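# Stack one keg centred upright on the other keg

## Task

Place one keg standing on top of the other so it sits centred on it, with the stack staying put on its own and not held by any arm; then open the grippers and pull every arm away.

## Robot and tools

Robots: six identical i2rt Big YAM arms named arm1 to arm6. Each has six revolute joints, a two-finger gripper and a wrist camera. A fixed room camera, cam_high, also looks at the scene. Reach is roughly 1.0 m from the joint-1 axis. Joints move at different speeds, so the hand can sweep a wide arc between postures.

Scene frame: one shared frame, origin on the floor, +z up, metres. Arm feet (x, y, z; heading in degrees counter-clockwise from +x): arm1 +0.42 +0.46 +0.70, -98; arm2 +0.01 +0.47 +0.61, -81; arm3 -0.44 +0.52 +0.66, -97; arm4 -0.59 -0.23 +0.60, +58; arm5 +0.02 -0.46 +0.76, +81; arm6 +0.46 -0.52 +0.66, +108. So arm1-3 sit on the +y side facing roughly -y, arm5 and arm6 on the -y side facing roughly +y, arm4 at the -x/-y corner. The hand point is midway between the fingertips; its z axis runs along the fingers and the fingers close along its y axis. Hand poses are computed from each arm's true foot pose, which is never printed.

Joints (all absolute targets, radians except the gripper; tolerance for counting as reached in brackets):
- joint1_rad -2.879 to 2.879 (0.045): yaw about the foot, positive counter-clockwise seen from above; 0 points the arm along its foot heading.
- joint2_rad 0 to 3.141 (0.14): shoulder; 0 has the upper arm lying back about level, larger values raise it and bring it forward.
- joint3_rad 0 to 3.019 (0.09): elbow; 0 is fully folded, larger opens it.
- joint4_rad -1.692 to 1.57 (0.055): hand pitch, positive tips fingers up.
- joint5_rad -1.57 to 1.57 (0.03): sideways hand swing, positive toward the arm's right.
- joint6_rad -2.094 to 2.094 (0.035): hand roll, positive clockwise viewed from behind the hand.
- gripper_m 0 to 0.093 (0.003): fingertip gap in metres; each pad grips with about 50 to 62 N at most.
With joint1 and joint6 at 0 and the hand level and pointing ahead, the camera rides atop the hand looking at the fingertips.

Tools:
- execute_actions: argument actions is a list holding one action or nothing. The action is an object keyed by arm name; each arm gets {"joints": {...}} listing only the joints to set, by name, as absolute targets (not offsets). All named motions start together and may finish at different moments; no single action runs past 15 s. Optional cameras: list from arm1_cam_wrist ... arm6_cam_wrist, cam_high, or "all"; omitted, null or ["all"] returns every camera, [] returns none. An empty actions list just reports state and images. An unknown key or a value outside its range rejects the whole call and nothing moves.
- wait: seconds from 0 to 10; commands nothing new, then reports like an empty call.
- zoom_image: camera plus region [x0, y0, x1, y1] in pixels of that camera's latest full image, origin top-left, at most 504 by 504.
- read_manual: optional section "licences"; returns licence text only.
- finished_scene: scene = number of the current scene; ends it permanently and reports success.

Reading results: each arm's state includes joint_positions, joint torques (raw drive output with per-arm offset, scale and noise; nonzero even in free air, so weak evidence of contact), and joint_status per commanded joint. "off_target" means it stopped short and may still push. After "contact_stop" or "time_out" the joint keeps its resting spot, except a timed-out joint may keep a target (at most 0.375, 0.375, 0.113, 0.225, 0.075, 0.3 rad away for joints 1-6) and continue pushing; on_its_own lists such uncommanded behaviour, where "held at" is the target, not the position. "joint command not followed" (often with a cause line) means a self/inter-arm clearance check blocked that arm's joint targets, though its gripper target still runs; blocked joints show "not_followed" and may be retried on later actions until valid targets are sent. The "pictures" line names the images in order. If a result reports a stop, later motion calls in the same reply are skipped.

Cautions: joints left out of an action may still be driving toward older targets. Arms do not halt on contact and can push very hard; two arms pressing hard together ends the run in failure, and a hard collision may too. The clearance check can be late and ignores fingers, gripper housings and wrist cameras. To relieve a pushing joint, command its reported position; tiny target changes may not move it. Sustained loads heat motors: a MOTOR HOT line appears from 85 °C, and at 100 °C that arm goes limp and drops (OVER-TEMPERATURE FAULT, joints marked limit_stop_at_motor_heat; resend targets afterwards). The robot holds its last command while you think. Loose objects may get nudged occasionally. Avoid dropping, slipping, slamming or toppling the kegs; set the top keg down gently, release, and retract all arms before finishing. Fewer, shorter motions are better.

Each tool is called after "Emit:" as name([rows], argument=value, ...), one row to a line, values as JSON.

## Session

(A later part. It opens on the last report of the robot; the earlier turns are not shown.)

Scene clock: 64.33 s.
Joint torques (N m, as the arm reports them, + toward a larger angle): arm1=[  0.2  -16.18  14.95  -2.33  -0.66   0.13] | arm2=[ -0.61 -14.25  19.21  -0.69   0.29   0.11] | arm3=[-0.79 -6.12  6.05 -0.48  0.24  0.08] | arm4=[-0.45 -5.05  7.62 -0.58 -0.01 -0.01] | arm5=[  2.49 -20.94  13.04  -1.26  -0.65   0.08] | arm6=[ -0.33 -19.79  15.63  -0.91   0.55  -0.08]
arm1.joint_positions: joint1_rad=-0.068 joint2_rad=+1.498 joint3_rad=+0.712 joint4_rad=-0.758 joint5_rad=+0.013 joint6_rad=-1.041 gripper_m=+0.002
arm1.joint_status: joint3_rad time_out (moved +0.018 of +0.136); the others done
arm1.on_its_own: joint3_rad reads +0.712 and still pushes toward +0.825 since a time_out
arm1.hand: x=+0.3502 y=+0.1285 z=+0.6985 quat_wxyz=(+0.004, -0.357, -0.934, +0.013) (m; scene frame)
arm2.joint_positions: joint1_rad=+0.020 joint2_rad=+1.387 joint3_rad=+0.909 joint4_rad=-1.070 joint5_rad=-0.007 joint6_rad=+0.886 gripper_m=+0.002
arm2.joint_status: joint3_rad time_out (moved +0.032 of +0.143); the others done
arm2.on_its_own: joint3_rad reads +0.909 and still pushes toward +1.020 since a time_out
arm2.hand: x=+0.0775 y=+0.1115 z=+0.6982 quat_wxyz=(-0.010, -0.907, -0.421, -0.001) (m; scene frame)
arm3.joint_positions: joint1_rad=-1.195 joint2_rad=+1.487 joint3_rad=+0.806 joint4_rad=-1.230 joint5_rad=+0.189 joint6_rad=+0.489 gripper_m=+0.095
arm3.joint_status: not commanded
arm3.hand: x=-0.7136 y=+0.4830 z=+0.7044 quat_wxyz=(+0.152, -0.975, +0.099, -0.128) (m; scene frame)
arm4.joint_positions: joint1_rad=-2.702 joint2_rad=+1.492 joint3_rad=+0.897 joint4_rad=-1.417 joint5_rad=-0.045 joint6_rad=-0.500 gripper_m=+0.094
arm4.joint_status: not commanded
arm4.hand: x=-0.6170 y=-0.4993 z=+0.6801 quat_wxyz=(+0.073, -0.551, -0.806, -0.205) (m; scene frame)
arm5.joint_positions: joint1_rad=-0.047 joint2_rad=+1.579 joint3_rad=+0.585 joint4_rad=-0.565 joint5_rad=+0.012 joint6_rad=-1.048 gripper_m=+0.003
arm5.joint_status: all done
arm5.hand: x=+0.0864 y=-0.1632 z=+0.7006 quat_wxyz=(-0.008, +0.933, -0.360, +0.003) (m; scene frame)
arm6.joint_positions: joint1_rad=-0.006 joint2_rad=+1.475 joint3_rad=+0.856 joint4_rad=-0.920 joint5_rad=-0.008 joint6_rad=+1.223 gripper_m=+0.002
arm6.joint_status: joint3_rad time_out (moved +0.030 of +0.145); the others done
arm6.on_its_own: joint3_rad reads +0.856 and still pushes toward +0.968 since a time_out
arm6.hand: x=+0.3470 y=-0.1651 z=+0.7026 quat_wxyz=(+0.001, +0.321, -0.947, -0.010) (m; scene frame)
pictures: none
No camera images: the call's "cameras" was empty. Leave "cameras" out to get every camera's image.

Emit:
execute_actions([
  {"arm1":{"joints":{"joint2_rad":1.31,"joint3_rad":0.89,"joint4_rad":-0.92}},"arm6":{"joints":{"joint2_rad":1.335,"joint3_rad":1.035,"joint4_rad":-1.05}},"arm2":{"joints":{"joint2_rad":1.25,"joint3_rad":1.105,"joint4_rad":-1.21}},"arm5":{"joints":{"joint2_rad":1.365,"joint3_rad":0.71,"joint4_rad":-0.725}}},
], cameras=["cam_high"])

Scene clock: 67.17 s.
Joint torques (N m, as the arm reports them, + toward a larger angle): arm1=[  0.41 -15.61  15.71  -1.9   -0.85   0.12] | arm2=[ -0.59 -13.87  19.88  -0.26   0.12   0.1 ] | arm3=[-0.8  -6.09  6.06 -0.47  0.24  0.08] | arm4=[-0.57 -4.98  7.64 -0.6  -0.01  0.01] | arm5=[  2.09 -19.16  16.8   -0.93  -0.46   0.1 ] | arm6=[ -0.29 -19.41  16.03  -0.64   0.54  -0.1 ]
arm1.joint_positions: joint1_rad=-0.068 joint2_rad=+1.410 joint3_rad=+0.752 joint4_rad=-0.884 joint5_rad=+0.019 joint6_rad=-1.041 gripper_m=+0.002
arm1.joint_status: joint3_rad time_out (moved +0.040 of +0.178); the others done
arm1.on_its_own: joint3_rad reads +0.752 and still pushes toward +0.865 since a time_out
arm1.hand: x=+0.3494 y=+0.1295 z=+0.7373 quat_wxyz=(+0.006, -0.357, -0.934, +0.014) (m; scene frame)
arm2.joint_positions: joint1_rad=+0.020 joint2_rad=+1.333 joint3_rad=+0.977 joint4_rad=-1.187 joint5_rad=-0.003 joint6_rad=+0.886 gripper_m=+0.002
arm2.joint_status: joint3_rad time_out (moved +0.068 of +0.196); the others done
arm2.on_its_own: joint3_rad reads +0.977 and still pushes toward +1.090 since a time_out
arm2.hand: x=+0.0768 y=+0.1120 z=+0.7401 quat_wxyz=(-0.011, -0.907, -0.421, +0.002) (m; scene frame)
arm3.joint_positions: joint1_rad=-1.195 joint2_rad=+1.487 joint3_rad=+0.806 joint4_rad=-1.230 joint5_rad=+0.189 joint6_rad=+0.489 gripper_m=+0.095
arm3.joint_status: not commanded
arm3.hand: x=-0.7136 y=+0.4830 z=+0.7044 quat_wxyz=(+0.152, -0.975, +0.099, -0.128) (m; scene frame)
arm4.joint_positions: joint1_rad=-2.702 joint2_rad=+1.492 joint3_rad=+0.897 joint4_rad=-1.417 joint5_rad=-0.045 joint6_rad=-0.500 gripper_m=+0.094
arm4.joint_status: not commanded
arm4.hand: x=-0.6170 y=-0.4993 z=+0.6801 quat_wxyz=(+0.073, -0.551, -0.806, -0.205) (m; scene frame)
arm5.joint_positions: joint1_rad=-0.047 joint2_rad=+1.450 joint3_rad=+0.604 joint4_rad=-0.690 joint5_rad=+0.007 joint6_rad=-1.048 gripper_m=+0.003
arm5.joint_status: joint3_rad time_out (moved +0.019 of +0.125); the others done
arm5.on_its_own: joint3_rad reads +0.604 and still pushes toward +0.710 since a time_out
arm5.hand: x=+0.0859 y=-0.1619 z=+0.7409 quat_wxyz=(-0.019, +0.933, -0.359, -0.001) (m; scene frame)
arm6.joint_positions: joint1_rad=-0.006 joint2_rad=+1.416 joint3_rad=+0.908 joint4_rad=-1.035 joint5_rad=-0.009 joint6_rad=+1.223 gripper_m=+0.002
arm6.joint_status: joint3_rad time_out (moved +0.052 of +0.179); the others done
arm6.on_its_own: joint3_rad reads +0.908 and still pushes toward +1.020 since a time_out
arm6.hand: x=+0.3467 y=-0.1657 z=+0.7399 quat_wxyz=(+0.002, +0.321, -0.947, -0.008) (m; scene frame)
pictures: cam_high
Images, in order (width x height): cam_high 504x504.

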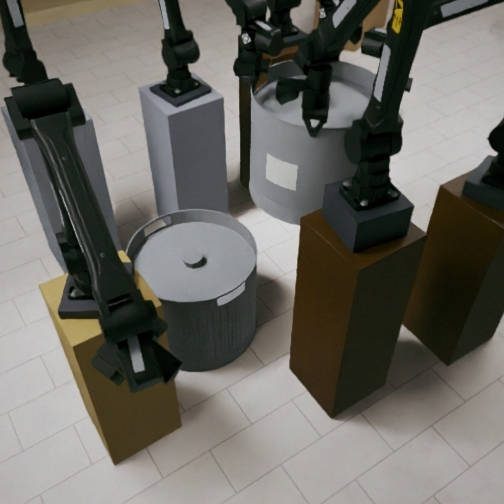

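Emit:
execute_actions([
  {"arm1":{"joints":{"joint1_rad":-0.461,"joint2_rad":1.445,"joint3_rad":1.06,"joint4_rad":-0.96,"joint6_rad":-1.43}},"arm6":{"joints":{"joint1_rad":0.332,"joint2_rad":1.49,"joint3_rad":1.236,"joint4_rad":-1.09,"joint6_rad":1.56}},"arm2":{"joints":{"joint1_rad":-0.396,"joint2_rad":1.26,"joint3_rad":1.11,"joint4_rad":-1.217,"joint6_rad":0.47}},"arm5":{"joints":{"joint1_rad":0.444,"joint2_rad":1.38,"joint3_rad":0.73,"joint4_rad":-0.743,"joint6_rad":-0.556}}},
], cameras=[])

Scene clock: 72.10 s.
Joint torques (N m, as the arm reports them, + toward a larger angle): arm1=[  1.04 -18.09  15.91  -1.44  -0.64   0.16] | arm2=[ -0.46 -13.32  19.95  -0.11   0.17   0.13] | arm3=[-0.75 -6.16  6.07 -0.48  0.24  0.07] | arm4=[-0.49 -4.97  7.64 -0.57 -0.01  0.  ] | arm5=[  2.68 -20.16  15.57  -0.61  -0.14  -0.03] | arm6=[ -0.05 -22.87  16.35  -0.63   0.17  -0.04]
arm1.joint_positions: joint1_rad=-0.464 joint2_rad=+1.547 joint3_rad=+0.925 joint4_rad=-0.932 joint5_rad=+0.012 joint6_rad=-1.436 gripper_m=+0.003
arm1.joint_status: joint3_rad time_out (moved +0.173 of +0.308); the others done
arm1.on_its_own: joint3_rad reads +0.925 and still pushes toward +1.037 since a time_out
arm1.hand: x=+0.1965 y=+0.1341 z=+0.7432 quat_wxyz=(+0.008, -0.357, -0.934, +0.004) (m; scene frame)
arm2.joint_positions: joint1_rad=-0.402 joint2_rad=+1.333 joint3_rad=+0.996 joint4_rad=-1.198 joint5_rad=-0.005 joint6_rad=+0.464 gripper_m=+0.002
arm2.joint_status: joint3_rad time_out (moved +0.019 of +0.133); the others done
arm2.on_its_own: joint3_rad reads +0.996 and still pushes toward +1.108 since a time_out
arm2.hand: x=-0.0761 y=+0.1117 z=+0.7469 quat_wxyz=(-0.013, -0.907, -0.421, +0.009) (m; scene frame)
arm3.joint_positions: joint1_rad=-1.195 joint2_rad=+1.487 joint3_rad=+0.806 joint4_rad=-1.230 joint5_rad=+0.189 joint6_rad=+0.489 gripper_m=+0.095
arm3.joint_status: not commanded
arm3.hand: x=-0.7136 y=+0.4830 z=+0.7044 quat_wxyz=(+0.152, -0.975, +0.099, -0.128) (m; scene frame)
arm4.joint_positions: joint1_rad=-2.702 joint2_rad=+1.492 joint3_rad=+0.897 joint4_rad=-1.417 joint5_rad=-0.045 joint6_rad=-0.500 gripper_m=+0.094
arm4.joint_status: not commanded
arm4.hand: x=-0.6170 y=-0.4993 z=+0.6801 quat_wxyz=(+0.073, -0.551, -0.806, -0.205) (m; scene frame)
arm5.joint_positions: joint1_rad=+0.451 joint2_rad=+1.462 joint3_rad=+0.637 joint4_rad=-0.726 joint5_rad=+0.002 joint6_rad=-0.555 gripper_m=+0.003
arm5.joint_status: joint3_rad time_out (moved +0.033 of +0.126); the others done
arm5.on_its_own: joint3_rad reads +0.637 and still pushes toward +0.730 since a time_out
arm5.hand: x=-0.0672 y=-0.1600 z=+0.7465 quat_wxyz=(-0.010, +0.934, -0.357, -0.007) (m; scene frame)
arm6.joint_positions: joint1_rad=+0.338 joint2_rad=+1.581 joint3_rad=+1.112 joint4_rad=-1.069 joint5_rad=-0.002 joint6_rad=+1.565 gripper_m=+0.002
arm6.joint_status: joint3_rad time_out (moved +0.205 of +0.328); the others done
arm6.on_its_own: joint3_rad reads +1.112 and still pushes toward +1.225 since a time_out
arm6.hand: x=+0.1920 y=-0.1664 z=+0.7454 quat_wxyz=(+0.004, +0.322, -0.947, -0.010) (m; scene frame)
pictures: none
No camera images: the call's "cameras" was empty. Leave "cameras" out to get every camera's image.

Emit:
execute_actions([
  {"arm1":{"joints":{"joint1_rad":-0.72,"joint2_rad":1.65,"joint3_rad":1.375,"joint4_rad":-1.035,"joint6_rad":-1.69}},"arm6":{"joints":{"joint1_rad":0.557,"joint2_rad":1.72,"joint3_rad":1.585,"joint4_rad":-1.18,"joint6_rad":1.785}},"arm2":{"joints":{"joint1_rad":-0.748,"joint2_rad":1.41,"joint3_rad":1.275,"joint4_rad":-1.224,"joint6_rad":0.118}},"arm5":{"joints":{"joint1_rad":0.837,"joint2_rad":1.525,"joint3_rad":0.93,"joint4_rad":-0.78,"joint6_rad":-0.165}}},
], cameras=[])

Scene clock: 75.60 s.
Joint torques (N m, as the arm reports them, + toward a larger angle): arm1=[  1.77 -25.29  16.18  -1.19  -0.16   0.31] | arm2=[ -0.65 -17.81  19.41  -0.23   0.28   0.17] | arm3=[-0.76 -6.14  6.06 -0.47  0.24  0.08] | arm4=[-0.51 -5.19  7.64 -0.59 -0.01  0.  ] | arm5=[  2.29 -23.05  17.54  -0.68   0.     0.12] | arm6=[ -0.5  -29.6   16.48  -0.71   0.    -0.11]
arm1.joint_positions: joint1_rad=-0.730 joint2_rad=+1.792 joint3_rad=+1.238 joint4_rad=-1.013 joint5_rad=+0.000 joint6_rad=-1.709 gripper_m=+0.004
arm1.joint_status: joint2_rad time_out (moved +0.245 of +0.103); joint3_rad time_out (moved +0.314 of +0.450); the others done
arm1.on_its_own: joint2_rad reads +1.792 and still pushes toward +1.650 since a time_out; joint3_rad reads +1.238 and still pushes toward +1.351 since a time_out
arm1.hand: x=+0.0425 y=+0.1365 z=+0.7391 quat_wxyz=(+0.001, -0.354, -0.935, +0.000) (m; scene frame)
arm2.joint_positions: joint1_rad=-0.753 joint2_rad=+1.507 joint3_rad=+1.169 joint4_rad=-1.202 joint5_rad=-0.008 joint6_rad=+0.107 gripper_m=+0.002
arm2.joint_status: joint3_rad time_out (moved +0.173 of +0.279); the others done
arm2.on_its_own: joint3_rad reads +1.169 and still pushes toward +1.275 since a time_out
arm2.hand: x=-0.2298 y=+0.1083 z=+0.7453 quat_wxyz=(-0.009, -0.906, -0.424, +0.011) (m; scene frame)
arm3.joint_positions: joint1_rad=-1.195 joint2_rad=+1.487 joint3_rad=+0.806 joint4_rad=-1.230 joint5_rad=+0.189 joint6_rad=+0.489 gripper_m=+0.095
arm3.joint_status: not commanded
arm3.hand: x=-0.7136 y=+0.4830 z=+0.7044 quat_wxyz=(+0.152, -0.975, +0.099, -0.128) (m; scene frame)
arm4.joint_positions: joint1_rad=-2.702 joint2_rad=+1.492 joint3_rad=+0.897 joint4_rad=-1.417 joint5_rad=-0.045 joint6_rad=-0.500 gripper_m=+0.094
arm4.joint_status: not commanded
arm4.hand: x=-0.6170 y=-0.4993 z=+0.6801 quat_wxyz=(+0.073, -0.551, -0.806, -0.205) (m; scene frame)
arm5.joint_positions: joint1_rad=+0.847 joint2_rad=+1.609 joint3_rad=+0.821 joint4_rad=-0.759 joint5_rad=+0.000 joint6_rad=-0.174 gripper_m=+0.003
arm5.joint_status: joint3_rad time_out (moved +0.184 of +0.293); the others done
arm5.on_its_own: joint3_rad reads +0.821 and still pushes toward +0.930 since a time_out
arm5.hand: x=-0.2185 y=-0.1651 z=+0.7486 quat_wxyz=(-0.007, +0.937, -0.350, -0.012) (m; scene frame)
arm6.joint_positions: joint1_rad=+0.565 joint2_rad=+1.835 joint3_rad=+1.455 joint4_rad=-1.166 joint5_rad=+0.003 joint6_rad=+1.787 gripper_m=+0.002
arm6.joint_status: joint3_rad time_out (moved +0.342 of +0.473); the others done
arm6.on_its_own: joint3_rad reads +1.455 and still pushes toward +1.567 since a time_out
arm6.hand: x=+0.0395 y=-0.1684 z=+0.7447 quat_wxyz=(+0.003, +0.324, -0.946, -0.006) (m; scene frame)
pictures: none
joint command not followed: on one or more control steps a check withheld the commanded joint targets of the arm5 arm, and it was not sent them on those steps.
cause: the commanded joint targets would bring a part of the robot too close to another arm (this arm's wrist (the part past joint 4) and the other arm's wrist (the part past joint 4)); next, command targets that bring no part of the robot closer to that arm.
No camera images: the call's "cameras" was empty. Leave "cameras" out to get every camera's image.

Emit:
execute_actions([
  {"arm1":{"joints":{"joint1_rad":-0.89,"joint2_rad":1.9,"joint3_rad":1.84,"joint4_rad":-1.2,"joint6_rad":-1.865}},"arm6":{"joints":{"joint1_rad":0.705,"joint2_rad":2.035,"joint3_rad":2.125,"joint4_rad":-1.38,"joint6_rad":1.93}},"arm2":{"joints":{"joint1_rad":-0.991,"joint2_rad":1.65,"joint3_rad":1.595,"joint4_rad":-1.285,"joint6_rad":-0.13}},"arm5":{"joints":{"joint1_rad":1.085,"joint2_rad":1.75,"joint3_rad":1.28,"joint4_rad":-0.88,"joint6_rad":0.07}}},
], cameras=["arm1_cam_wrist","arm2_cam_wrist","arm5_cam_wrist","arm6_cam_wrist","cam_high"])

Scene clock: 79.30 s.
Joint torques (N m, as the arm reports them, + toward a larger angle): arm1=[  1.33 -33.49  16.78  -1.75   0.06   0.23] | arm2=[ -1.02 -23.57  20.05  -0.16  -0.21   0.06] | arm3=[-0.76 -6.11  6.06 -0.47  0.24  0.08] | arm4=[-0.53 -5.17  7.6  -0.58 -0.01  0.  ] | arm5=[  1.29 -33.1   17.84  -0.18  -0.02   0.04] | arm6=[ -0.22 -38.24  16.84  -0.84   0.09  -0.04]
arm1.joint_positions: joint1_rad=-0.899 joint2_rad=+2.089 joint3_rad=+1.685 joint4_rad=-1.169 joint5_rad=-0.006 joint6_rad=-1.877 gripper_m=+0.004
arm1.joint_status: joint2_rad time_out (moved +0.297 of +0.108); joint3_rad time_out (moved +0.446 of +0.602); the others done
arm1.on_its_own: joint2_rad reads +2.089 and still pushes toward +1.900 since a time_out; joint3_rad reads +1.685 and still pushes toward +1.797 since a time_out
arm1.hand: x=-0.1104 y=+0.1407 z=+0.7303 quat_wxyz=(-0.003, -0.354, -0.935, -0.001) (m; scene frame)
arm2.joint_positions: joint1_rad=-0.991 joint2_rad=+1.773 joint3_rad=+1.478 joint4_rad=-1.265 joint5_rad=+0.003 joint6_rad=-0.130 gripper_m=+0.002
arm2.joint_status: joint3_rad time_out (moved +0.309 of +0.426); the others done
arm2.on_its_own: joint3_rad reads +1.478 and still pushes toward +1.591 since a time_out
arm2.hand: x=-0.3820 y=+0.1092 z=+0.7361 quat_wxyz=(+0.002, -0.906, -0.423, +0.005) (m; scene frame)
arm3.joint_positions: joint1_rad=-1.195 joint2_rad=+1.487 joint3_rad=+0.806 joint4_rad=-1.230 joint5_rad=+0.189 joint6_rad=+0.489 gripper_m=+0.095
arm3.joint_status: not commanded
arm3.hand: x=-0.7136 y=+0.4830 z=+0.7044 quat_wxyz=(+0.152, -0.975, +0.099, -0.128) (m; scene frame)
arm4.joint_positions: joint1_rad=-2.702 joint2_rad=+1.492 joint3_rad=+0.897 joint4_rad=-1.417 joint5_rad=-0.045 joint6_rad=-0.500 gripper_m=+0.094
arm4.joint_status: not commanded
arm4.hand: x=-0.6170 y=-0.4993 z=+0.6801 quat_wxyz=(+0.073, -0.551, -0.806, -0.205) (m; scene frame)
arm5.joint_positions: joint1_rad=+1.093 joint2_rad=+1.886 joint3_rad=+1.173 joint4_rad=-0.865 joint5_rad=+0.001 joint6_rad=+0.072 gripper_m=+0.003
arm5.joint_status: joint3_rad time_out (moved +0.351 of +0.459); the others done
arm5.on_its_own: joint3_rad reads +1.173 and still pushes toward +1.280 since a time_out
arm5.hand: x=-0.3723 y=-0.1651 z=+0.7330 quat_wxyz=(-0.001, +0.937, -0.350, +0.002) (m; scene frame)
arm6.joint_positions: joint1_rad=+0.711 joint2_rad=+2.187 joint3_rad=+1.980 joint4_rad=-1.361 joint5_rad=+0.001 joint6_rad=+1.931 gripper_m=+0.003
arm6.joint_status: joint2_rad time_out (moved +0.352 of +0.200); joint3_rad time_out (moved +0.525 of +0.670); the others done
arm6.on_its_own: joint2_rad reads +2.187 and still pushes toward +2.035 since a time_out; joint3_rad reads +1.980 and still pushes toward +2.092 since a time_out
arm6.hand: x=-0.1125 y=-0.1691 z=+0.7286 quat_wxyz=(-0.001, +0.325, -0.946, +0.004) (m; scene frame)
pictures: arm1_cam_wrist, arm2_cam_wrist, arm5_cam_wrist, arm6_cam_wrist, cam_high
Images, in order (width x height): arm1_cam_wrist 504x504, arm2_cam_wrist 504x504, arm5_cam_wrist 504x504, arm6_cam_wrist 504x504, cam_high 504x504.

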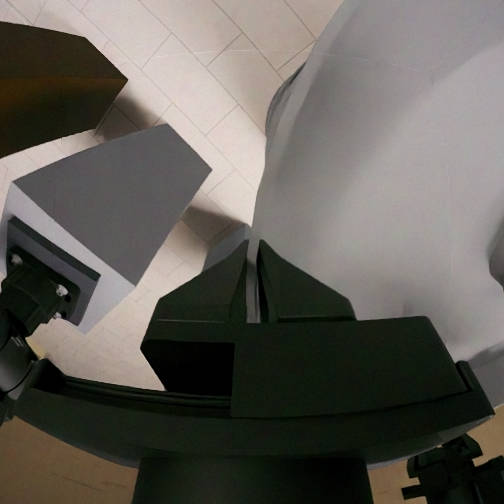

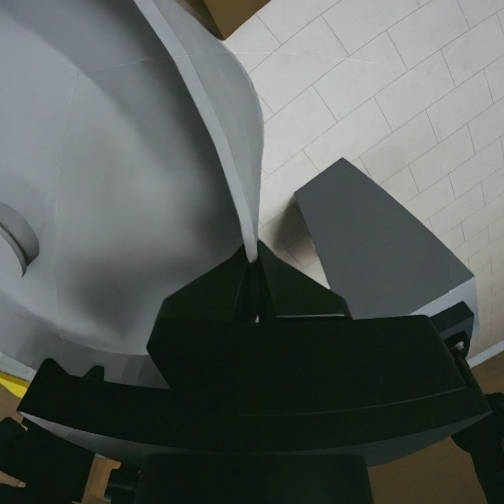

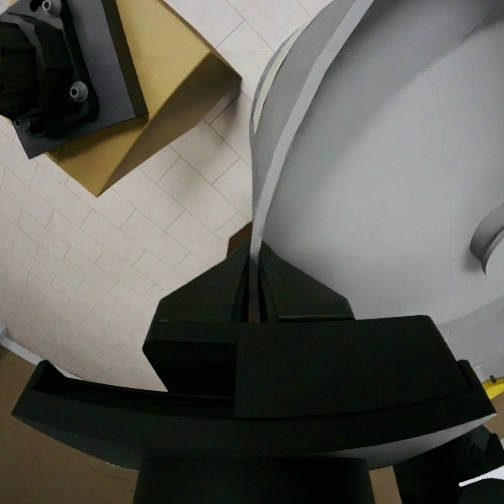

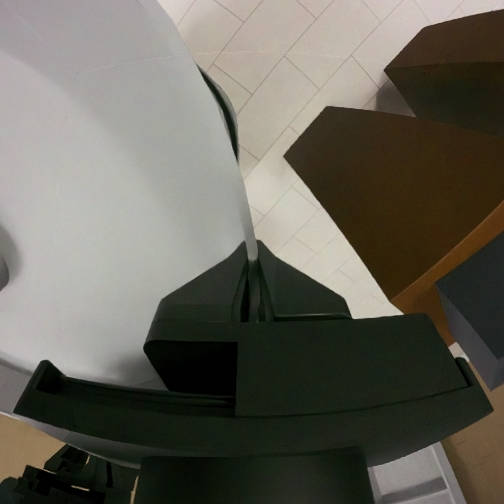

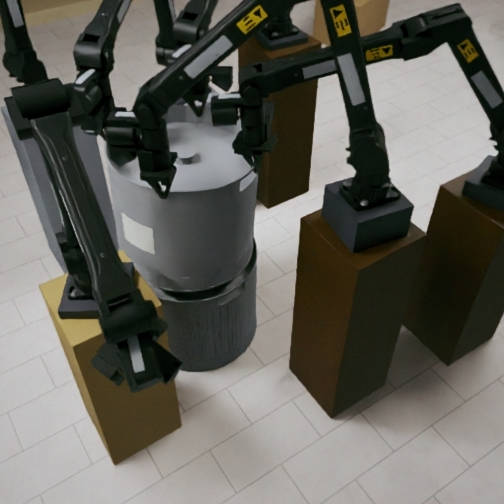

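Emit:
execute_actions([
  {"arm1":{"joints":{"joint2_rad":1.95,"joint4_rad":-1.18}},"arm6":{"joints":{"joint2_rad":2.075}},"arm2":{"joints":{"joint2_rad":1.715,"joint4_rad":-1.26}},"arm5":{"joints":{"joint2_rad":1.805,"joint4_rad":-0.855}}},
], cameras=["arm1_cam_wrist","arm2_cam_wrist","arm5_cam_wrist","arm6_cam_wrist","cam_high"])

Scene clock: 80.80 s.
Joint torques (N m, as the arm reports them, + toward a larger angle): arm1=[  1.48 -30.67  16.81  -0.9    0.28   0.23] | arm2=[ -0.88 -21.7   19.92   0.6    0.25   0.06] | arm3=[-0.77 -6.1   6.06 -0.48  0.24  0.08] | arm4=[-0.53 -5.02  7.67 -0.57 -0.01 -0.01] | arm5=[  1.74 -32.32  17.71   0.16  -0.19   0.05] | arm6=[ -0.89 -35.23  17.13  -0.54  -0.22   0.03]
arm1.joint_positions: joint1_rad=-0.898 joint2_rad=+2.098 joint3_rad=+1.685 joint4_rad=-1.167 joint5_rad=-0.010 joint6_rad=-1.877 gripper_m=+0.003
arm1.joint_status: joint2_rad off_target (ended at +2.098, target +1.950); the others done
arm1.on_its_own: joint2_rad reads +2.098 and still pushes toward +1.950 since a time_out; joint3_rad reads +1.685 and still pushes toward +1.797 since a time_out
arm1.hand: x=-0.1094 y=+0.1402 z=+0.7248 quat_wxyz=(-0.007, -0.354, -0.935, -0.002) (m; scene frame)
arm2.joint_positions: joint1_rad=-0.991 joint2_rad=+1.809 joint3_rad=+1.478 joint4_rad=-1.265 joint5_rad=-0.008 joint6_rad=-0.131 gripper_m=+0.002
arm2.joint_status: all done
arm2.on_its_own: joint3_rad reads +1.478 and still pushes toward +1.591 since a time_out
arm2.hand: x=-0.3805 y=+0.1081 z=+0.7178 quat_wxyz=(+0.003, -0.906, -0.424, -0.013) (m; scene frame)
arm3.joint_positions: joint1_rad=-1.195 joint2_rad=+1.487 joint3_rad=+0.806 joint4_rad=-1.230 joint5_rad=+0.189 joint6_rad=+0.489 gripper_m=+0.095
arm3.joint_status: not commanded
arm3.hand: x=-0.7136 y=+0.4830 z=+0.7044 quat_wxyz=(+0.152, -0.975, +0.099, -0.128) (m; scene frame)
arm4.joint_positions: joint1_rad=-2.702 joint2_rad=+1.492 joint3_rad=+0.897 joint4_rad=-1.417 joint5_rad=-0.045 joint6_rad=-0.500 gripper_m=+0.094
arm4.joint_status: not commanded
arm4.hand: x=-0.6170 y=-0.4993 z=+0.6801 quat_wxyz=(+0.073, -0.551, -0.806, -0.205) (m; scene frame)
arm5.joint_positions: joint1_rad=+1.094 joint2_rad=+1.922 joint3_rad=+1.173 joint4_rad=-0.853 joint5_rad=+0.004 joint6_rad=+0.072 gripper_m=+0.003
arm5.joint_status: all done
arm5.on_its_own: joint3_rad reads +1.173 and still pushes toward +1.280 since a time_out
arm5.hand: x=-0.3698 y=-0.1668 z=+0.7160 quat_wxyz=(+0.001, +0.937, -0.350, +0.014) (m; scene frame)
arm6.joint_positions: joint1_rad=+0.711 joint2_rad=+2.196 joint3_rad=+1.980 joint4_rad=-1.367 joint5_rad=+0.006 joint6_rad=+1.931 gripper_m=+0.003
arm6.joint_status: all done
arm6.on_its_own: joint3_rad reads +1.980 and still pushes toward +2.092 since a time_out
arm6.hand: x=-0.1103 y=-0.1694 z=+0.7230 quat_wxyz=(-0.008, +0.325, -0.946, +0.008) (m; scene frame)
pictures: arm1_cam_wrist, arm2_cam_wrist, arm5_cam_wrist, arm6_cam_wrist, cam_high
Images, in order (width x height): arm1_cam_wrist 504x504, arm2_cam_wrist 504x504, arm5_cam_wrist 504x504, arm6_cam_wrist 504x504, cam_high 504x504.

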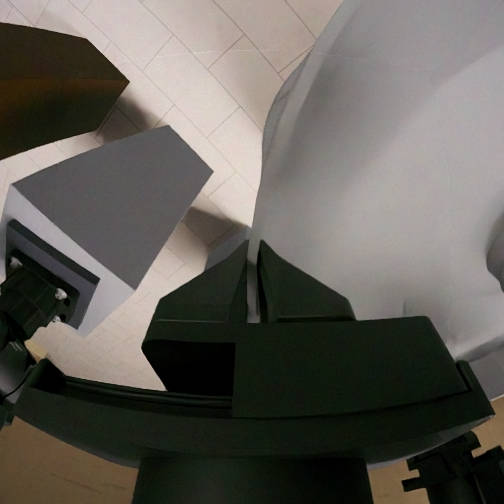

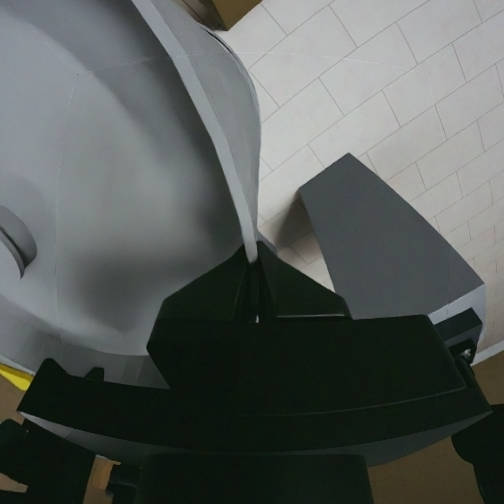

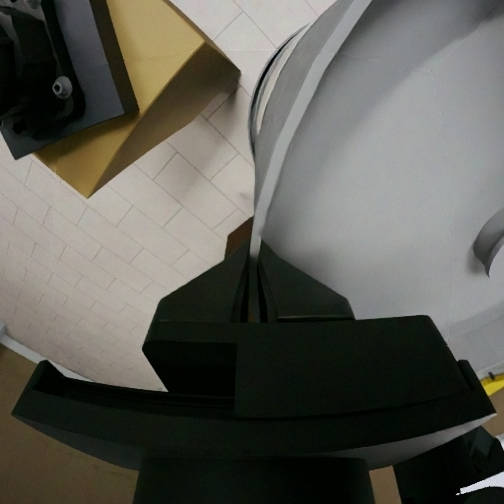

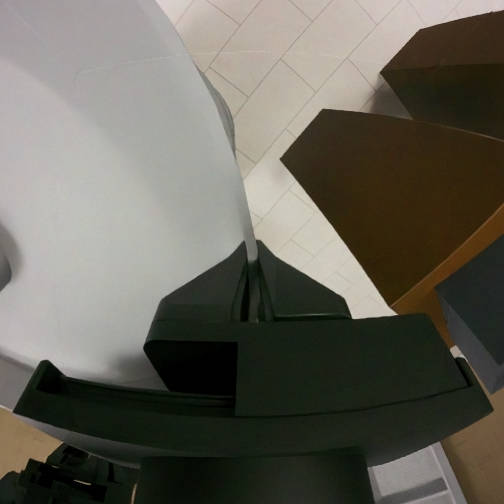

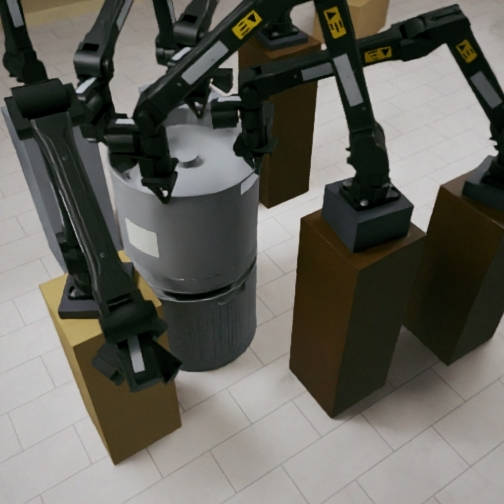

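Emit:
execute_actions([
  {"arm1":{"joints":{"joint1_rad":-0.875,"joint2_rad":1.99,"joint4_rad":-1.16}},"arm6":{"joints":{"joint1_rad":0.725,"joint2_rad":2.105,"joint4_rad":-1.365}},"arm2":{"joints":{"joint1_rad":-0.975,"joint2_rad":1.735,"joint4_rad":-1.245}},"arm5":{"joints":{"joint1_rad":1.105,"joint2_rad":1.818,"joint4_rad":-0.84}}},
], cameras=["arm1_cam_wrist","arm2_cam_wrist","arm5_cam_wrist","arm6_cam_wrist","cam_high"])

Scene clock: 82.97 s.
Joint torques (N m, as the arm reports them, + toward a larger angle): arm1=[  2.19 -29.89  16.61  -1.34   0.16   0.25] | arm2=[ -0.3  -22.18  19.78   0.34   0.18   0.06] | arm3=[-0.76 -6.09  6.07 -0.48  0.24  0.08] | arm4=[-0.43 -5.18  7.66 -0.57 -0.01  0.  ] | arm5=[  2.36 -34.17  17.43   0.07  -0.12   0.  ] | arm6=[  0.57 -34.61  16.84  -0.6    0.28  -0.03]
arm1.joint_positions: joint1_rad=-0.895 joint2_rad=+2.124 joint3_rad=+1.685 joint4_rad=-1.139 joint5_rad=-0.007 joint6_rad=-1.877 gripper_m=+0.003
arm1.joint_status: all done
arm1.on_its_own: joint3_rad reads +1.685 and still pushes toward +1.797 since a time_out
arm1.hand: x=-0.1119 y=+0.1366 z=+0.7094 quat_wxyz=(-0.005, -0.352, -0.936, -0.002) (m; scene frame)
arm2.joint_positions: joint1_rad=-0.987 joint2_rad=+1.830 joint3_rad=+1.478 joint4_rad=-1.246 joint5_rad=-0.007 joint6_rad=-0.131 gripper_m=+0.002
arm2.joint_status: all done
arm2.on_its_own: joint3_rad reads +1.478 and still pushes toward +1.591 since a time_out
arm2.hand: x=-0.3828 y=+0.1043 z=+0.7069 quat_wxyz=(+0.004, -0.905, -0.425, -0.014) (m; scene frame)
arm3.joint_positions: joint1_rad=-1.195 joint2_rad=+1.487 joint3_rad=+0.806 joint4_rad=-1.230 joint5_rad=+0.189 joint6_rad=+0.489 gripper_m=+0.095
arm3.joint_status: not commanded
arm3.hand: x=-0.7136 y=+0.4830 z=+0.7044 quat_wxyz=(+0.152, -0.975, +0.099, -0.128) (m; scene frame)
arm4.joint_positions: joint1_rad=-2.702 joint2_rad=+1.492 joint3_rad=+0.897 joint4_rad=-1.417 joint5_rad=-0.045 joint6_rad=-0.500 gripper_m=+0.094
arm4.joint_status: not commanded
arm4.hand: x=-0.6170 y=-0.4993 z=+0.6801 quat_wxyz=(+0.073, -0.551, -0.806, -0.205) (m; scene frame)
arm5.joint_positions: joint1_rad=+1.103 joint2_rad=+1.943 joint3_rad=+1.173 joint4_rad=-0.840 joint5_rad=+0.005 joint6_rad=+0.074 gripper_m=+0.003
arm5.joint_status: all done
arm5.on_its_own: joint3_rad reads +1.173 and still pushes toward +1.280 since a time_out
arm5.hand: x=-0.3722 y=-0.1705 z=+0.7065 quat_wxyz=(+0.002, +0.938, -0.346, +0.017) (m; scene frame)
arm6.joint_positions: joint1_rad=+0.714 joint2_rad=+2.216 joint3_rad=+1.980 joint4_rad=-1.360 joint5_rad=-0.004 joint6_rad=+1.931 gripper_m=+0.003
arm6.joint_status: all done
arm6.on_its_own: joint3_rad reads +1.980 and still pushes toward +2.092 since a time_out
arm6.hand: x=-0.1125 y=-0.1728 z=+0.7096 quat_wxyz=(-0.009, +0.327, -0.945, +0.017) (m; scene frame)
pictures: arm1_cam_wrist, arm2_cam_wrist, arm5_cam_wrist, arm6_cam_wrist, cam_high
Images, in order (width x height): arm1_cam_wrist 504x504, arm2_cam_wrist 504x504, arm5_cam_wrist 504x504, arm6_cam_wrist 504x504, cam_high 504x504.

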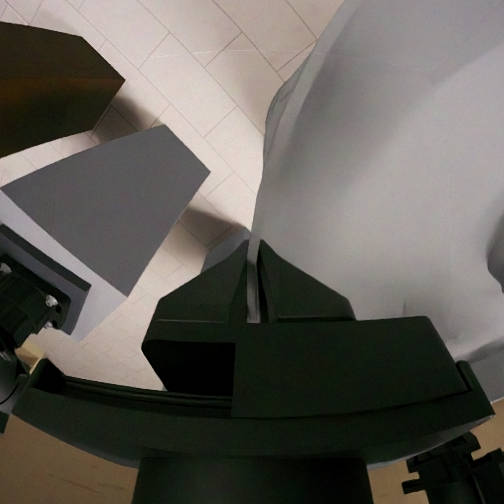

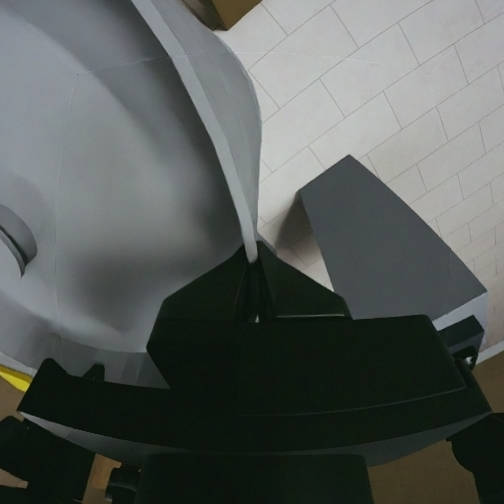

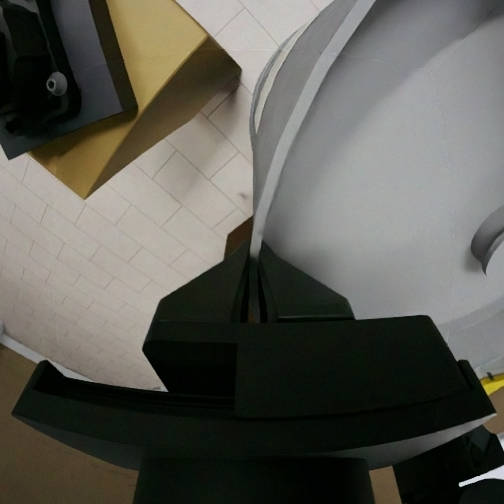

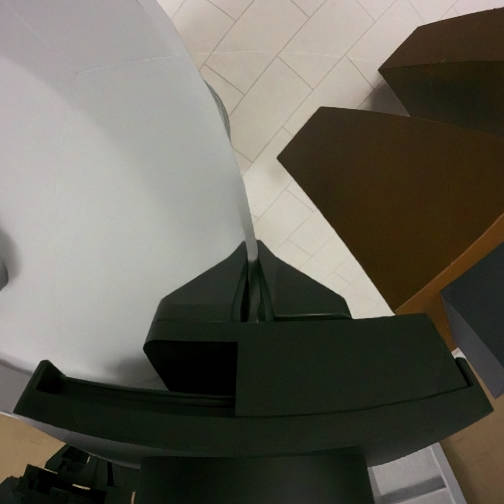

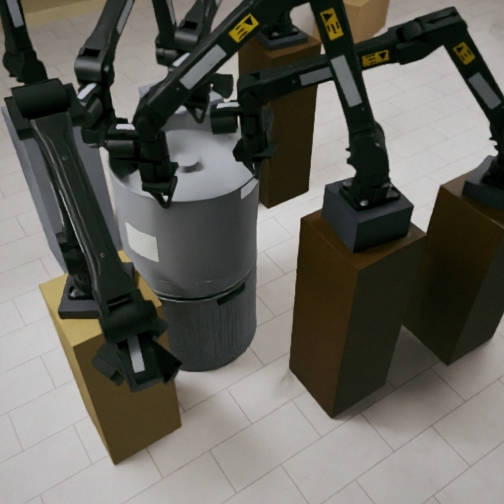

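Emit:
execute_actions([
  {"arm1":{"joints":{"joint1_rad":-0.89,"joint2_rad":2.025,"joint3_rad":1.77}},"arm6":{"joints":{"joint1_rad":0.715,"joint2_rad":2.138,"joint3_rad":2.065}},"arm2":{"joints":{"joint1_rad":-0.985,"joint2_rad":1.765,"joint3_rad":1.565}},"arm5":{"joints":{"joint2_rad":1.85,"joint3_rad":1.255}}},
], cameras=[])

Emit:
execute_actions([
  {"arm1":{"joints":{"joint2_rad":2.135,"joint3_rad":1.695,"joint4_rad":-1.135}},"arm6":{"joints":{"joint2_rad":2.23,"joint3_rad":1.99}},"arm2":{"joints":{"joint2_rad":1.845,"joint3_rad":1.49}},"arm5":{"joints":{"joint2_rad":1.96,"joint3_rad":1.183}}},
], cameras=[])

Emit:
execute_actions([
  {"arm1":{"joints":{"gripper_m":0.06}},"arm6":{"joints":{"gripper_m":0.06}},"arm2":{"joints":{"gripper_m":0.06}},"arm5":{"joints":{"gripper_m":0.06}}},
], cameras=["arm1_cam_wrist","arm2_cam_wrist","arm5_cam_wrist","arm6_cam_wrist"])

Emit:
execute_actions([
  {"arm1":{"joints":{"joint2_rad":1.75}},"arm6":{"joints":{"joint2_rad":1.85}},"arm2":{"joints":{"joint2_rad":1.5}},"arm5":{"joints":{"joint2_rad":1.62}}},
], cameras=["cam_high"])

Scene clock: 85.23 s.
Joint torques (N m, as the arm reports them, + toward a larger angle): arm1=[  1.28 -27.69  14.53  -1.49   0.16   0.26] | arm2=[ -1.2  -21.14  17.52   0.33   0.1    0.06] | arm3=[-0.82 -6.12  6.06 -0.48  0.24  0.08] | arm4=[-0.54 -5.02  7.63 -0.56 -0.01 -0.01] | arm5=[  2.45 -31.7   14.6   -0.21  -0.23   0.06] | arm6=[ -0.13 -33.68  14.47  -0.52   0.19  -0.1 ]
arm1.joint_positions: joint1_rad=-0.895 joint2_rad=+2.134 joint3_rad=+1.685 joint4_rad=-1.135 joint5_rad=-0.007 joint6_rad=-1.877 gripper_m=+0.003
arm1.joint_status: all done
arm1.hand: x=-0.1118 y=+0.1369 z=+0.7032 quat_wxyz=(-0.007, -0.352, -0.936, -0.005) (m; scene frame)
arm2.joint_positions: joint1_rad=-0.987 joint2_rad=+1.845 joint3_rad=+1.478 joint4_rad=-1.244 joint5_rad=-0.005 joint6_rad=-0.131 gripper_m=+0.002
arm2.joint_status: all done
arm2.hand: x=-0.3830 y=+0.1046 z=+0.6988 quat_wxyz=(+0.007, -0.905, -0.425, -0.020) (m; scene frame)
arm3.joint_positions: joint1_rad=-1.195 joint2_rad=+1.487 joint3_rad=+0.806 joint4_rad=-1.230 joint5_rad=+0.189 joint6_rad=+0.489 gripper_m=+0.095
arm3.joint_status: not commanded
arm3.hand: x=-0.7136 y=+0.4830 z=+0.7044 quat_wxyz=(+0.152, -0.975, +0.099, -0.128) (m; scene frame)
arm4.joint_positions: joint1_rad=-2.702 joint2_rad=+1.492 joint3_rad=+0.897 joint4_rad=-1.417 joint5_rad=-0.045 joint6_rad=-0.500 gripper_m=+0.094
arm4.joint_status: not commanded
arm4.hand: x=-0.6170 y=-0.4993 z=+0.6801 quat_wxyz=(+0.073, -0.551, -0.806, -0.205) (m; scene frame)
arm5.joint_positions: joint1_rad=+1.104 joint2_rad=+1.959 joint3_rad=+1.173 joint4_rad=-0.830 joint5_rad=+0.005 joint6_rad=+0.074 gripper_m=+0.003
arm5.joint_status: all done
arm5.hand: x=-0.3718 y=-0.1709 z=+0.6985 quat_wxyz=(+0.003, +0.938, -0.346, +0.020) (m; scene frame)
arm6.joint_positions: joint1_rad=+0.714 joint2_rad=+2.227 joint3_rad=+1.980 joint4_rad=-1.357 joint5_rad=-0.001 joint6_rad=+1.931 gripper_m=+0.003
arm6.joint_status: all done
arm6.hand: x=-0.1122 y=-0.1726 z=+0.7024 quat_wxyz=(-0.012, +0.327, -0.945, +0.019) (m; scene frame)
pictures: none
No camera images: the call's "cameras" was empty. Leave "cameras" out to get every camera's image.

Scene clock: 85.97 s.
Joint torques (N m, as the arm reports them, + toward a larger angle): arm1=[  1.92 -20.26   9.04  -1.31   0.12   0.33] | arm2=[ -0.05 -16.81  11.29  -0.28   0.03   0.18] | arm3=[-0.78 -6.11  6.05 -0.47  0.24  0.08] | arm4=[-0.56 -4.98  7.65 -0.57 -0.01  0.  ] | arm5=[  2.44 -22.83   8.11  -0.89  -0.2    0.01] | arm6=[ -0.37 -25.18   8.77  -1.35   0.08  -0.04]
arm1.joint_positions: joint1_rad=-0.904 joint2_rad=+2.144 joint3_rad=+1.682 joint4_rad=-1.114 joint5_rad=-0.007 joint6_rad=-1.885 gripper_m=+0.003
arm1.joint_status: all done
arm1.hand: x=-0.1168 y=+0.1404 z=+0.6962 quat_wxyz=(-0.005, -0.353, -0.936, -0.002) (m; scene frame)
arm2.joint_positions: joint1_rad=-0.996 joint2_rad=+1.867 joint3_rad=+1.474 joint4_rad=-1.224 joint5_rad=-0.003 joint6_rad=-0.142 gripper_m=+0.002
arm2.joint_status: all done
arm2.hand: x=-0.3881 y=+0.1067 z=+0.6862 quat_wxyz=(+0.008, -0.904, -0.426, -0.023) (m; scene frame)
arm3.joint_positions: joint1_rad=-1.195 joint2_rad=+1.487 joint3_rad=+0.806 joint4_rad=-1.230 joint5_rad=+0.189 joint6_rad=+0.489 gripper_m=+0.095
arm3.joint_status: not commanded
arm3.hand: x=-0.7136 y=+0.4830 z=+0.7044 quat_wxyz=(+0.152, -0.975, +0.099, -0.128) (m; scene frame)
arm4.joint_positions: joint1_rad=-2.702 joint2_rad=+1.492 joint3_rad=+0.897 joint4_rad=-1.417 joint5_rad=-0.045 joint6_rad=-0.500 gripper_m=+0.094
arm4.joint_status: not commanded
arm4.hand: x=-0.6170 y=-0.4993 z=+0.6801 quat_wxyz=(+0.073, -0.551, -0.806, -0.205) (m; scene frame)
arm5.joint_positions: joint1_rad=+1.107 joint2_rad=+1.979 joint3_rad=+1.173 joint4_rad=-0.808 joint5_rad=+0.005 joint6_rad=+0.074 gripper_m=+0.003
arm5.joint_status: all done
arm5.hand: x=-0.3741 y=-0.1715 z=+0.6893 quat_wxyz=(+0.002, +0.939, -0.344, +0.020) (m; scene frame)
arm6.joint_positions: joint1_rad=+0.715 joint2_rad=+2.232 joint3_rad=+1.980 joint4_rad=-1.336 joint5_rad=+0.002 joint6_rad=+1.930 gripper_m=+0.003
arm6.joint_status: all done
arm6.hand: x=-0.1159 y=-0.1700 z=+0.6990 quat_wxyz=(-0.008, +0.327, -0.945, +0.012) (m; scene frame)
pictures: none
No camera images: the call's "cameras" was empty. Leave "cameras" out to get every camera's image.

Scene clock: 86.60 s.
Joint torques (N m, as the arm reports them, + toward a larger angle): arm1=[  1.53 -20.15   8.96  -0.89  -0.02   0.24] | arm2=[ -0.29 -16.02  11.42  -0.11  -0.06   0.18] | arm3=[-0.75 -6.11  6.07 -0.47  0.24  0.08] | arm4=[-0.51 -5.13  7.67 -0.57 -0.02  0.  ] | arm5=[  2.09 -22.03   8.17  -0.25  -0.16   0.01] | arm6=[  0.35 -24.36   8.27  -0.62   0.11  -0.03]
arm1.joint_positions: joint1_rad=-0.900 joint2_rad=+2.142 joint3_rad=+1.682 joint4_rad=-1.121 joint5_rad=-0.003 joint6_rad=-1.877 gripper_m=+0.060
arm1.joint_status: all done
arm1.hand: x=-0.1148 y=+0.1399 z=+0.6976 quat_wxyz=(-0.005, -0.355, -0.935, -0.005) (m; scene frame)
arm2.joint_positions: joint1_rad=-0.995 joint2_rad=+1.861 joint3_rad=+1.474 joint4_rad=-1.230 joint5_rad=-0.001 joint6_rad=-0.142 gripper_m=+0.060
arm2.joint_status: all done
arm2.hand: x=-0.3870 y=+0.1073 z=+0.6894 quat_wxyz=(+0.009, -0.904, -0.427, -0.023) (m; scene frame)
arm3.joint_positions: joint1_rad=-1.195 joint2_rad=+1.487 joint3_rad=+0.806 joint4_rad=-1.230 joint5_rad=+0.189 joint6_rad=+0.489 gripper_m=+0.095
arm3.joint_status: not commanded
arm3.hand: x=-0.7136 y=+0.4830 z=+0.7044 quat_wxyz=(+0.152, -0.975, +0.099, -0.128) (m; scene frame)
arm4.joint_positions: joint1_rad=-2.702 joint2_rad=+1.492 joint3_rad=+0.897 joint4_rad=-1.417 joint5_rad=-0.045 joint6_rad=-0.500 gripper_m=+0.094
arm4.joint_status: not commanded
arm4.hand: x=-0.6170 y=-0.4993 z=+0.6801 quat_wxyz=(+0.073, -0.551, -0.806, -0.205) (m; scene frame)
arm5.joint_positions: joint1_rad=+1.107 joint2_rad=+1.972 joint3_rad=+1.173 joint4_rad=-0.828 joint5_rad=+0.003 joint6_rad=+0.074 gripper_m=+0.060
arm5.joint_status: all done
arm5.hand: x=-0.3713 y=-0.1738 z=+0.6925 quat_wxyz=(+0.005, +0.939, -0.344, +0.026) (m; scene frame)
arm6.joint_positions: joint1_rad=+0.715 joint2_rad=+2.232 joint3_rad=+1.980 joint4_rad=-1.350 joint5_rad=+0.001 joint6_rad=+1.930 gripper_m=+0.060
arm6.joint_status: all done
arm6.hand: x=-0.1131 y=-0.1718 z=+0.6991 quat_wxyz=(-0.013, +0.327, -0.945, +0.018) (m; scene frame)
pictures: arm1_cam_wrist, arm2_cam_wrist, arm5_cam_wrist, arm6_cam_wrist
Images, in order (width x height): arm1_cam_wrist 504x504, arm2_cam_wrist 504x504, arm5_cam_wrist 504x504, arm6_cam_wrist 504x504.

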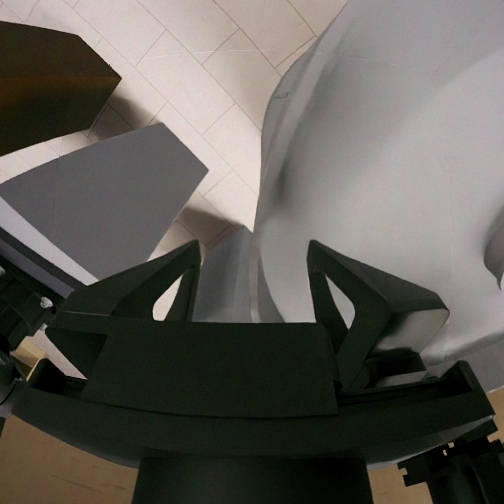

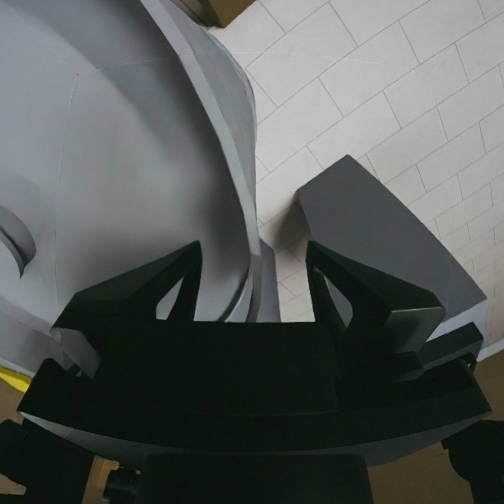

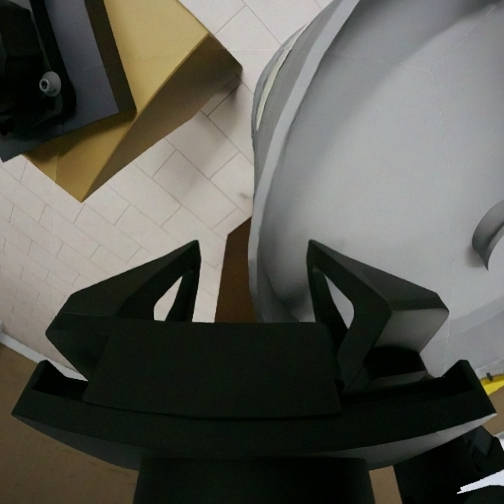

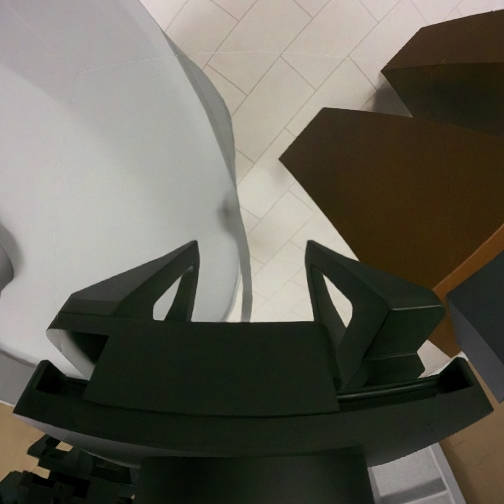

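Scene clock: 88.20 s.
Joint torques (N m, as the arm reports them, + toward a larger angle): arm1=[  1.61 -15.72  10.3    0.02  -0.05   0.25] | arm2=[-0.18 -9.98 12.9   0.58 -0.05  0.18] | arm3=[-0.76 -6.11  6.07 -0.47  0.24  0.08] | arm4=[-0.63 -5.    7.64 -0.58 -0.02  0.  ] | arm5=[  2.38 -15.54  11.18   0.53  -0.11   0.03] | arm6=[ -0.09 -20.8    9.46  -0.14   0.1   -0.11]
arm1.joint_positions: joint1_rad=-0.900 joint2_rad=+1.740 joint3_rad=+1.687 joint4_rad=-1.122 joint5_rad=-0.002 joint6_rad=-1.876 gripper_m=+0.060
arm1.joint_status: all done
arm1.hand: x=-0.1200 y=+0.1363 z=+0.9455 quat_wxyz=(+0.121, -0.348, -0.917, +0.153) (m; scene frame)
arm2.joint_positions: joint1_rad=-0.995 joint2_rad=+1.476 joint3_rad=+1.474 joint4_rad=-1.231 joint5_rad=-0.001 joint6_rad=-0.142 gripper_m=+0.060
arm2.joint_status: all done
arm2.hand: x=-0.3715 y=+0.1202 z=+0.8859 quat_wxyz=(-0.047, -0.891, -0.421, +0.160) (m; scene frame)
arm3.joint_positions: joint1_rad=-1.195 joint2_rad=+1.487 joint3_rad=+0.806 joint4_rad=-1.230 joint5_rad=+0.189 joint6_rad=+0.489 gripper_m=+0.095
arm3.joint_status: not commanded
arm3.hand: x=-0.7136 y=+0.4830 z=+0.7044 quat_wxyz=(+0.152, -0.975, +0.099, -0.128) (m; scene frame)
arm4.joint_positions: joint1_rad=-2.702 joint2_rad=+1.492 joint3_rad=+0.897 joint4_rad=-1.417 joint5_rad=-0.045 joint6_rad=-0.500 gripper_m=+0.094
arm4.joint_status: not commanded
arm4.hand: x=-0.6170 y=-0.4993 z=+0.6801 quat_wxyz=(+0.073, -0.551, -0.806, -0.205) (m; scene frame)
arm5.joint_positions: joint1_rad=+1.107 joint2_rad=+1.602 joint3_rad=+1.173 joint4_rad=-0.830 joint5_rad=+0.003 joint6_rad=+0.074 gripper_m=+0.060
arm5.joint_status: all done
arm5.hand: x=-0.4029 y=-0.1512 z=+0.8734 quat_wxyz=(-0.045, +0.927, -0.340, -0.151) (m; scene frame)
arm6.joint_positions: joint1_rad=+0.715 joint2_rad=+1.844 joint3_rad=+1.980 joint4_rad=-1.351 joint5_rad=+0.001 joint6_rad=+1.930 gripper_m=+0.060
arm6.joint_status: all done
arm6.hand: x=-0.1008 y=-0.1779 z=+0.9507 quat_wxyz=(+0.110, +0.322, -0.931, -0.130) (m; scene frame)
pictures: cam_high
Images, in order (width x height): cam_high 504x504.

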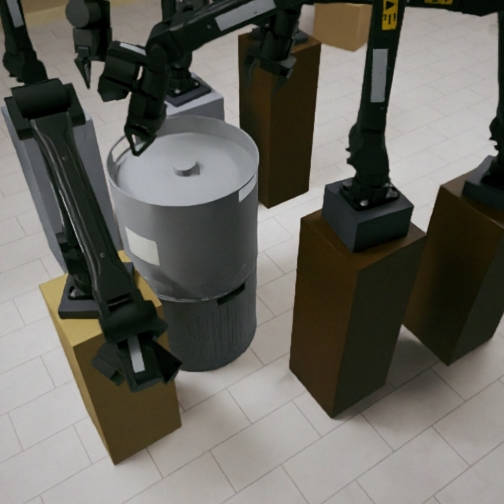

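Emit:
zoom_image(camera="cam_high", region=[120, 200, 290, 340])

Region (120, 200, 290, 340) of cam_high's 504x504 image, scaled by 2.965, with more detail than that image has; it fills the top 415 rows of this view, and the rest is white.

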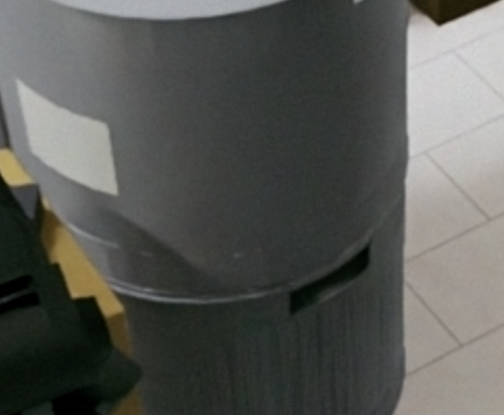

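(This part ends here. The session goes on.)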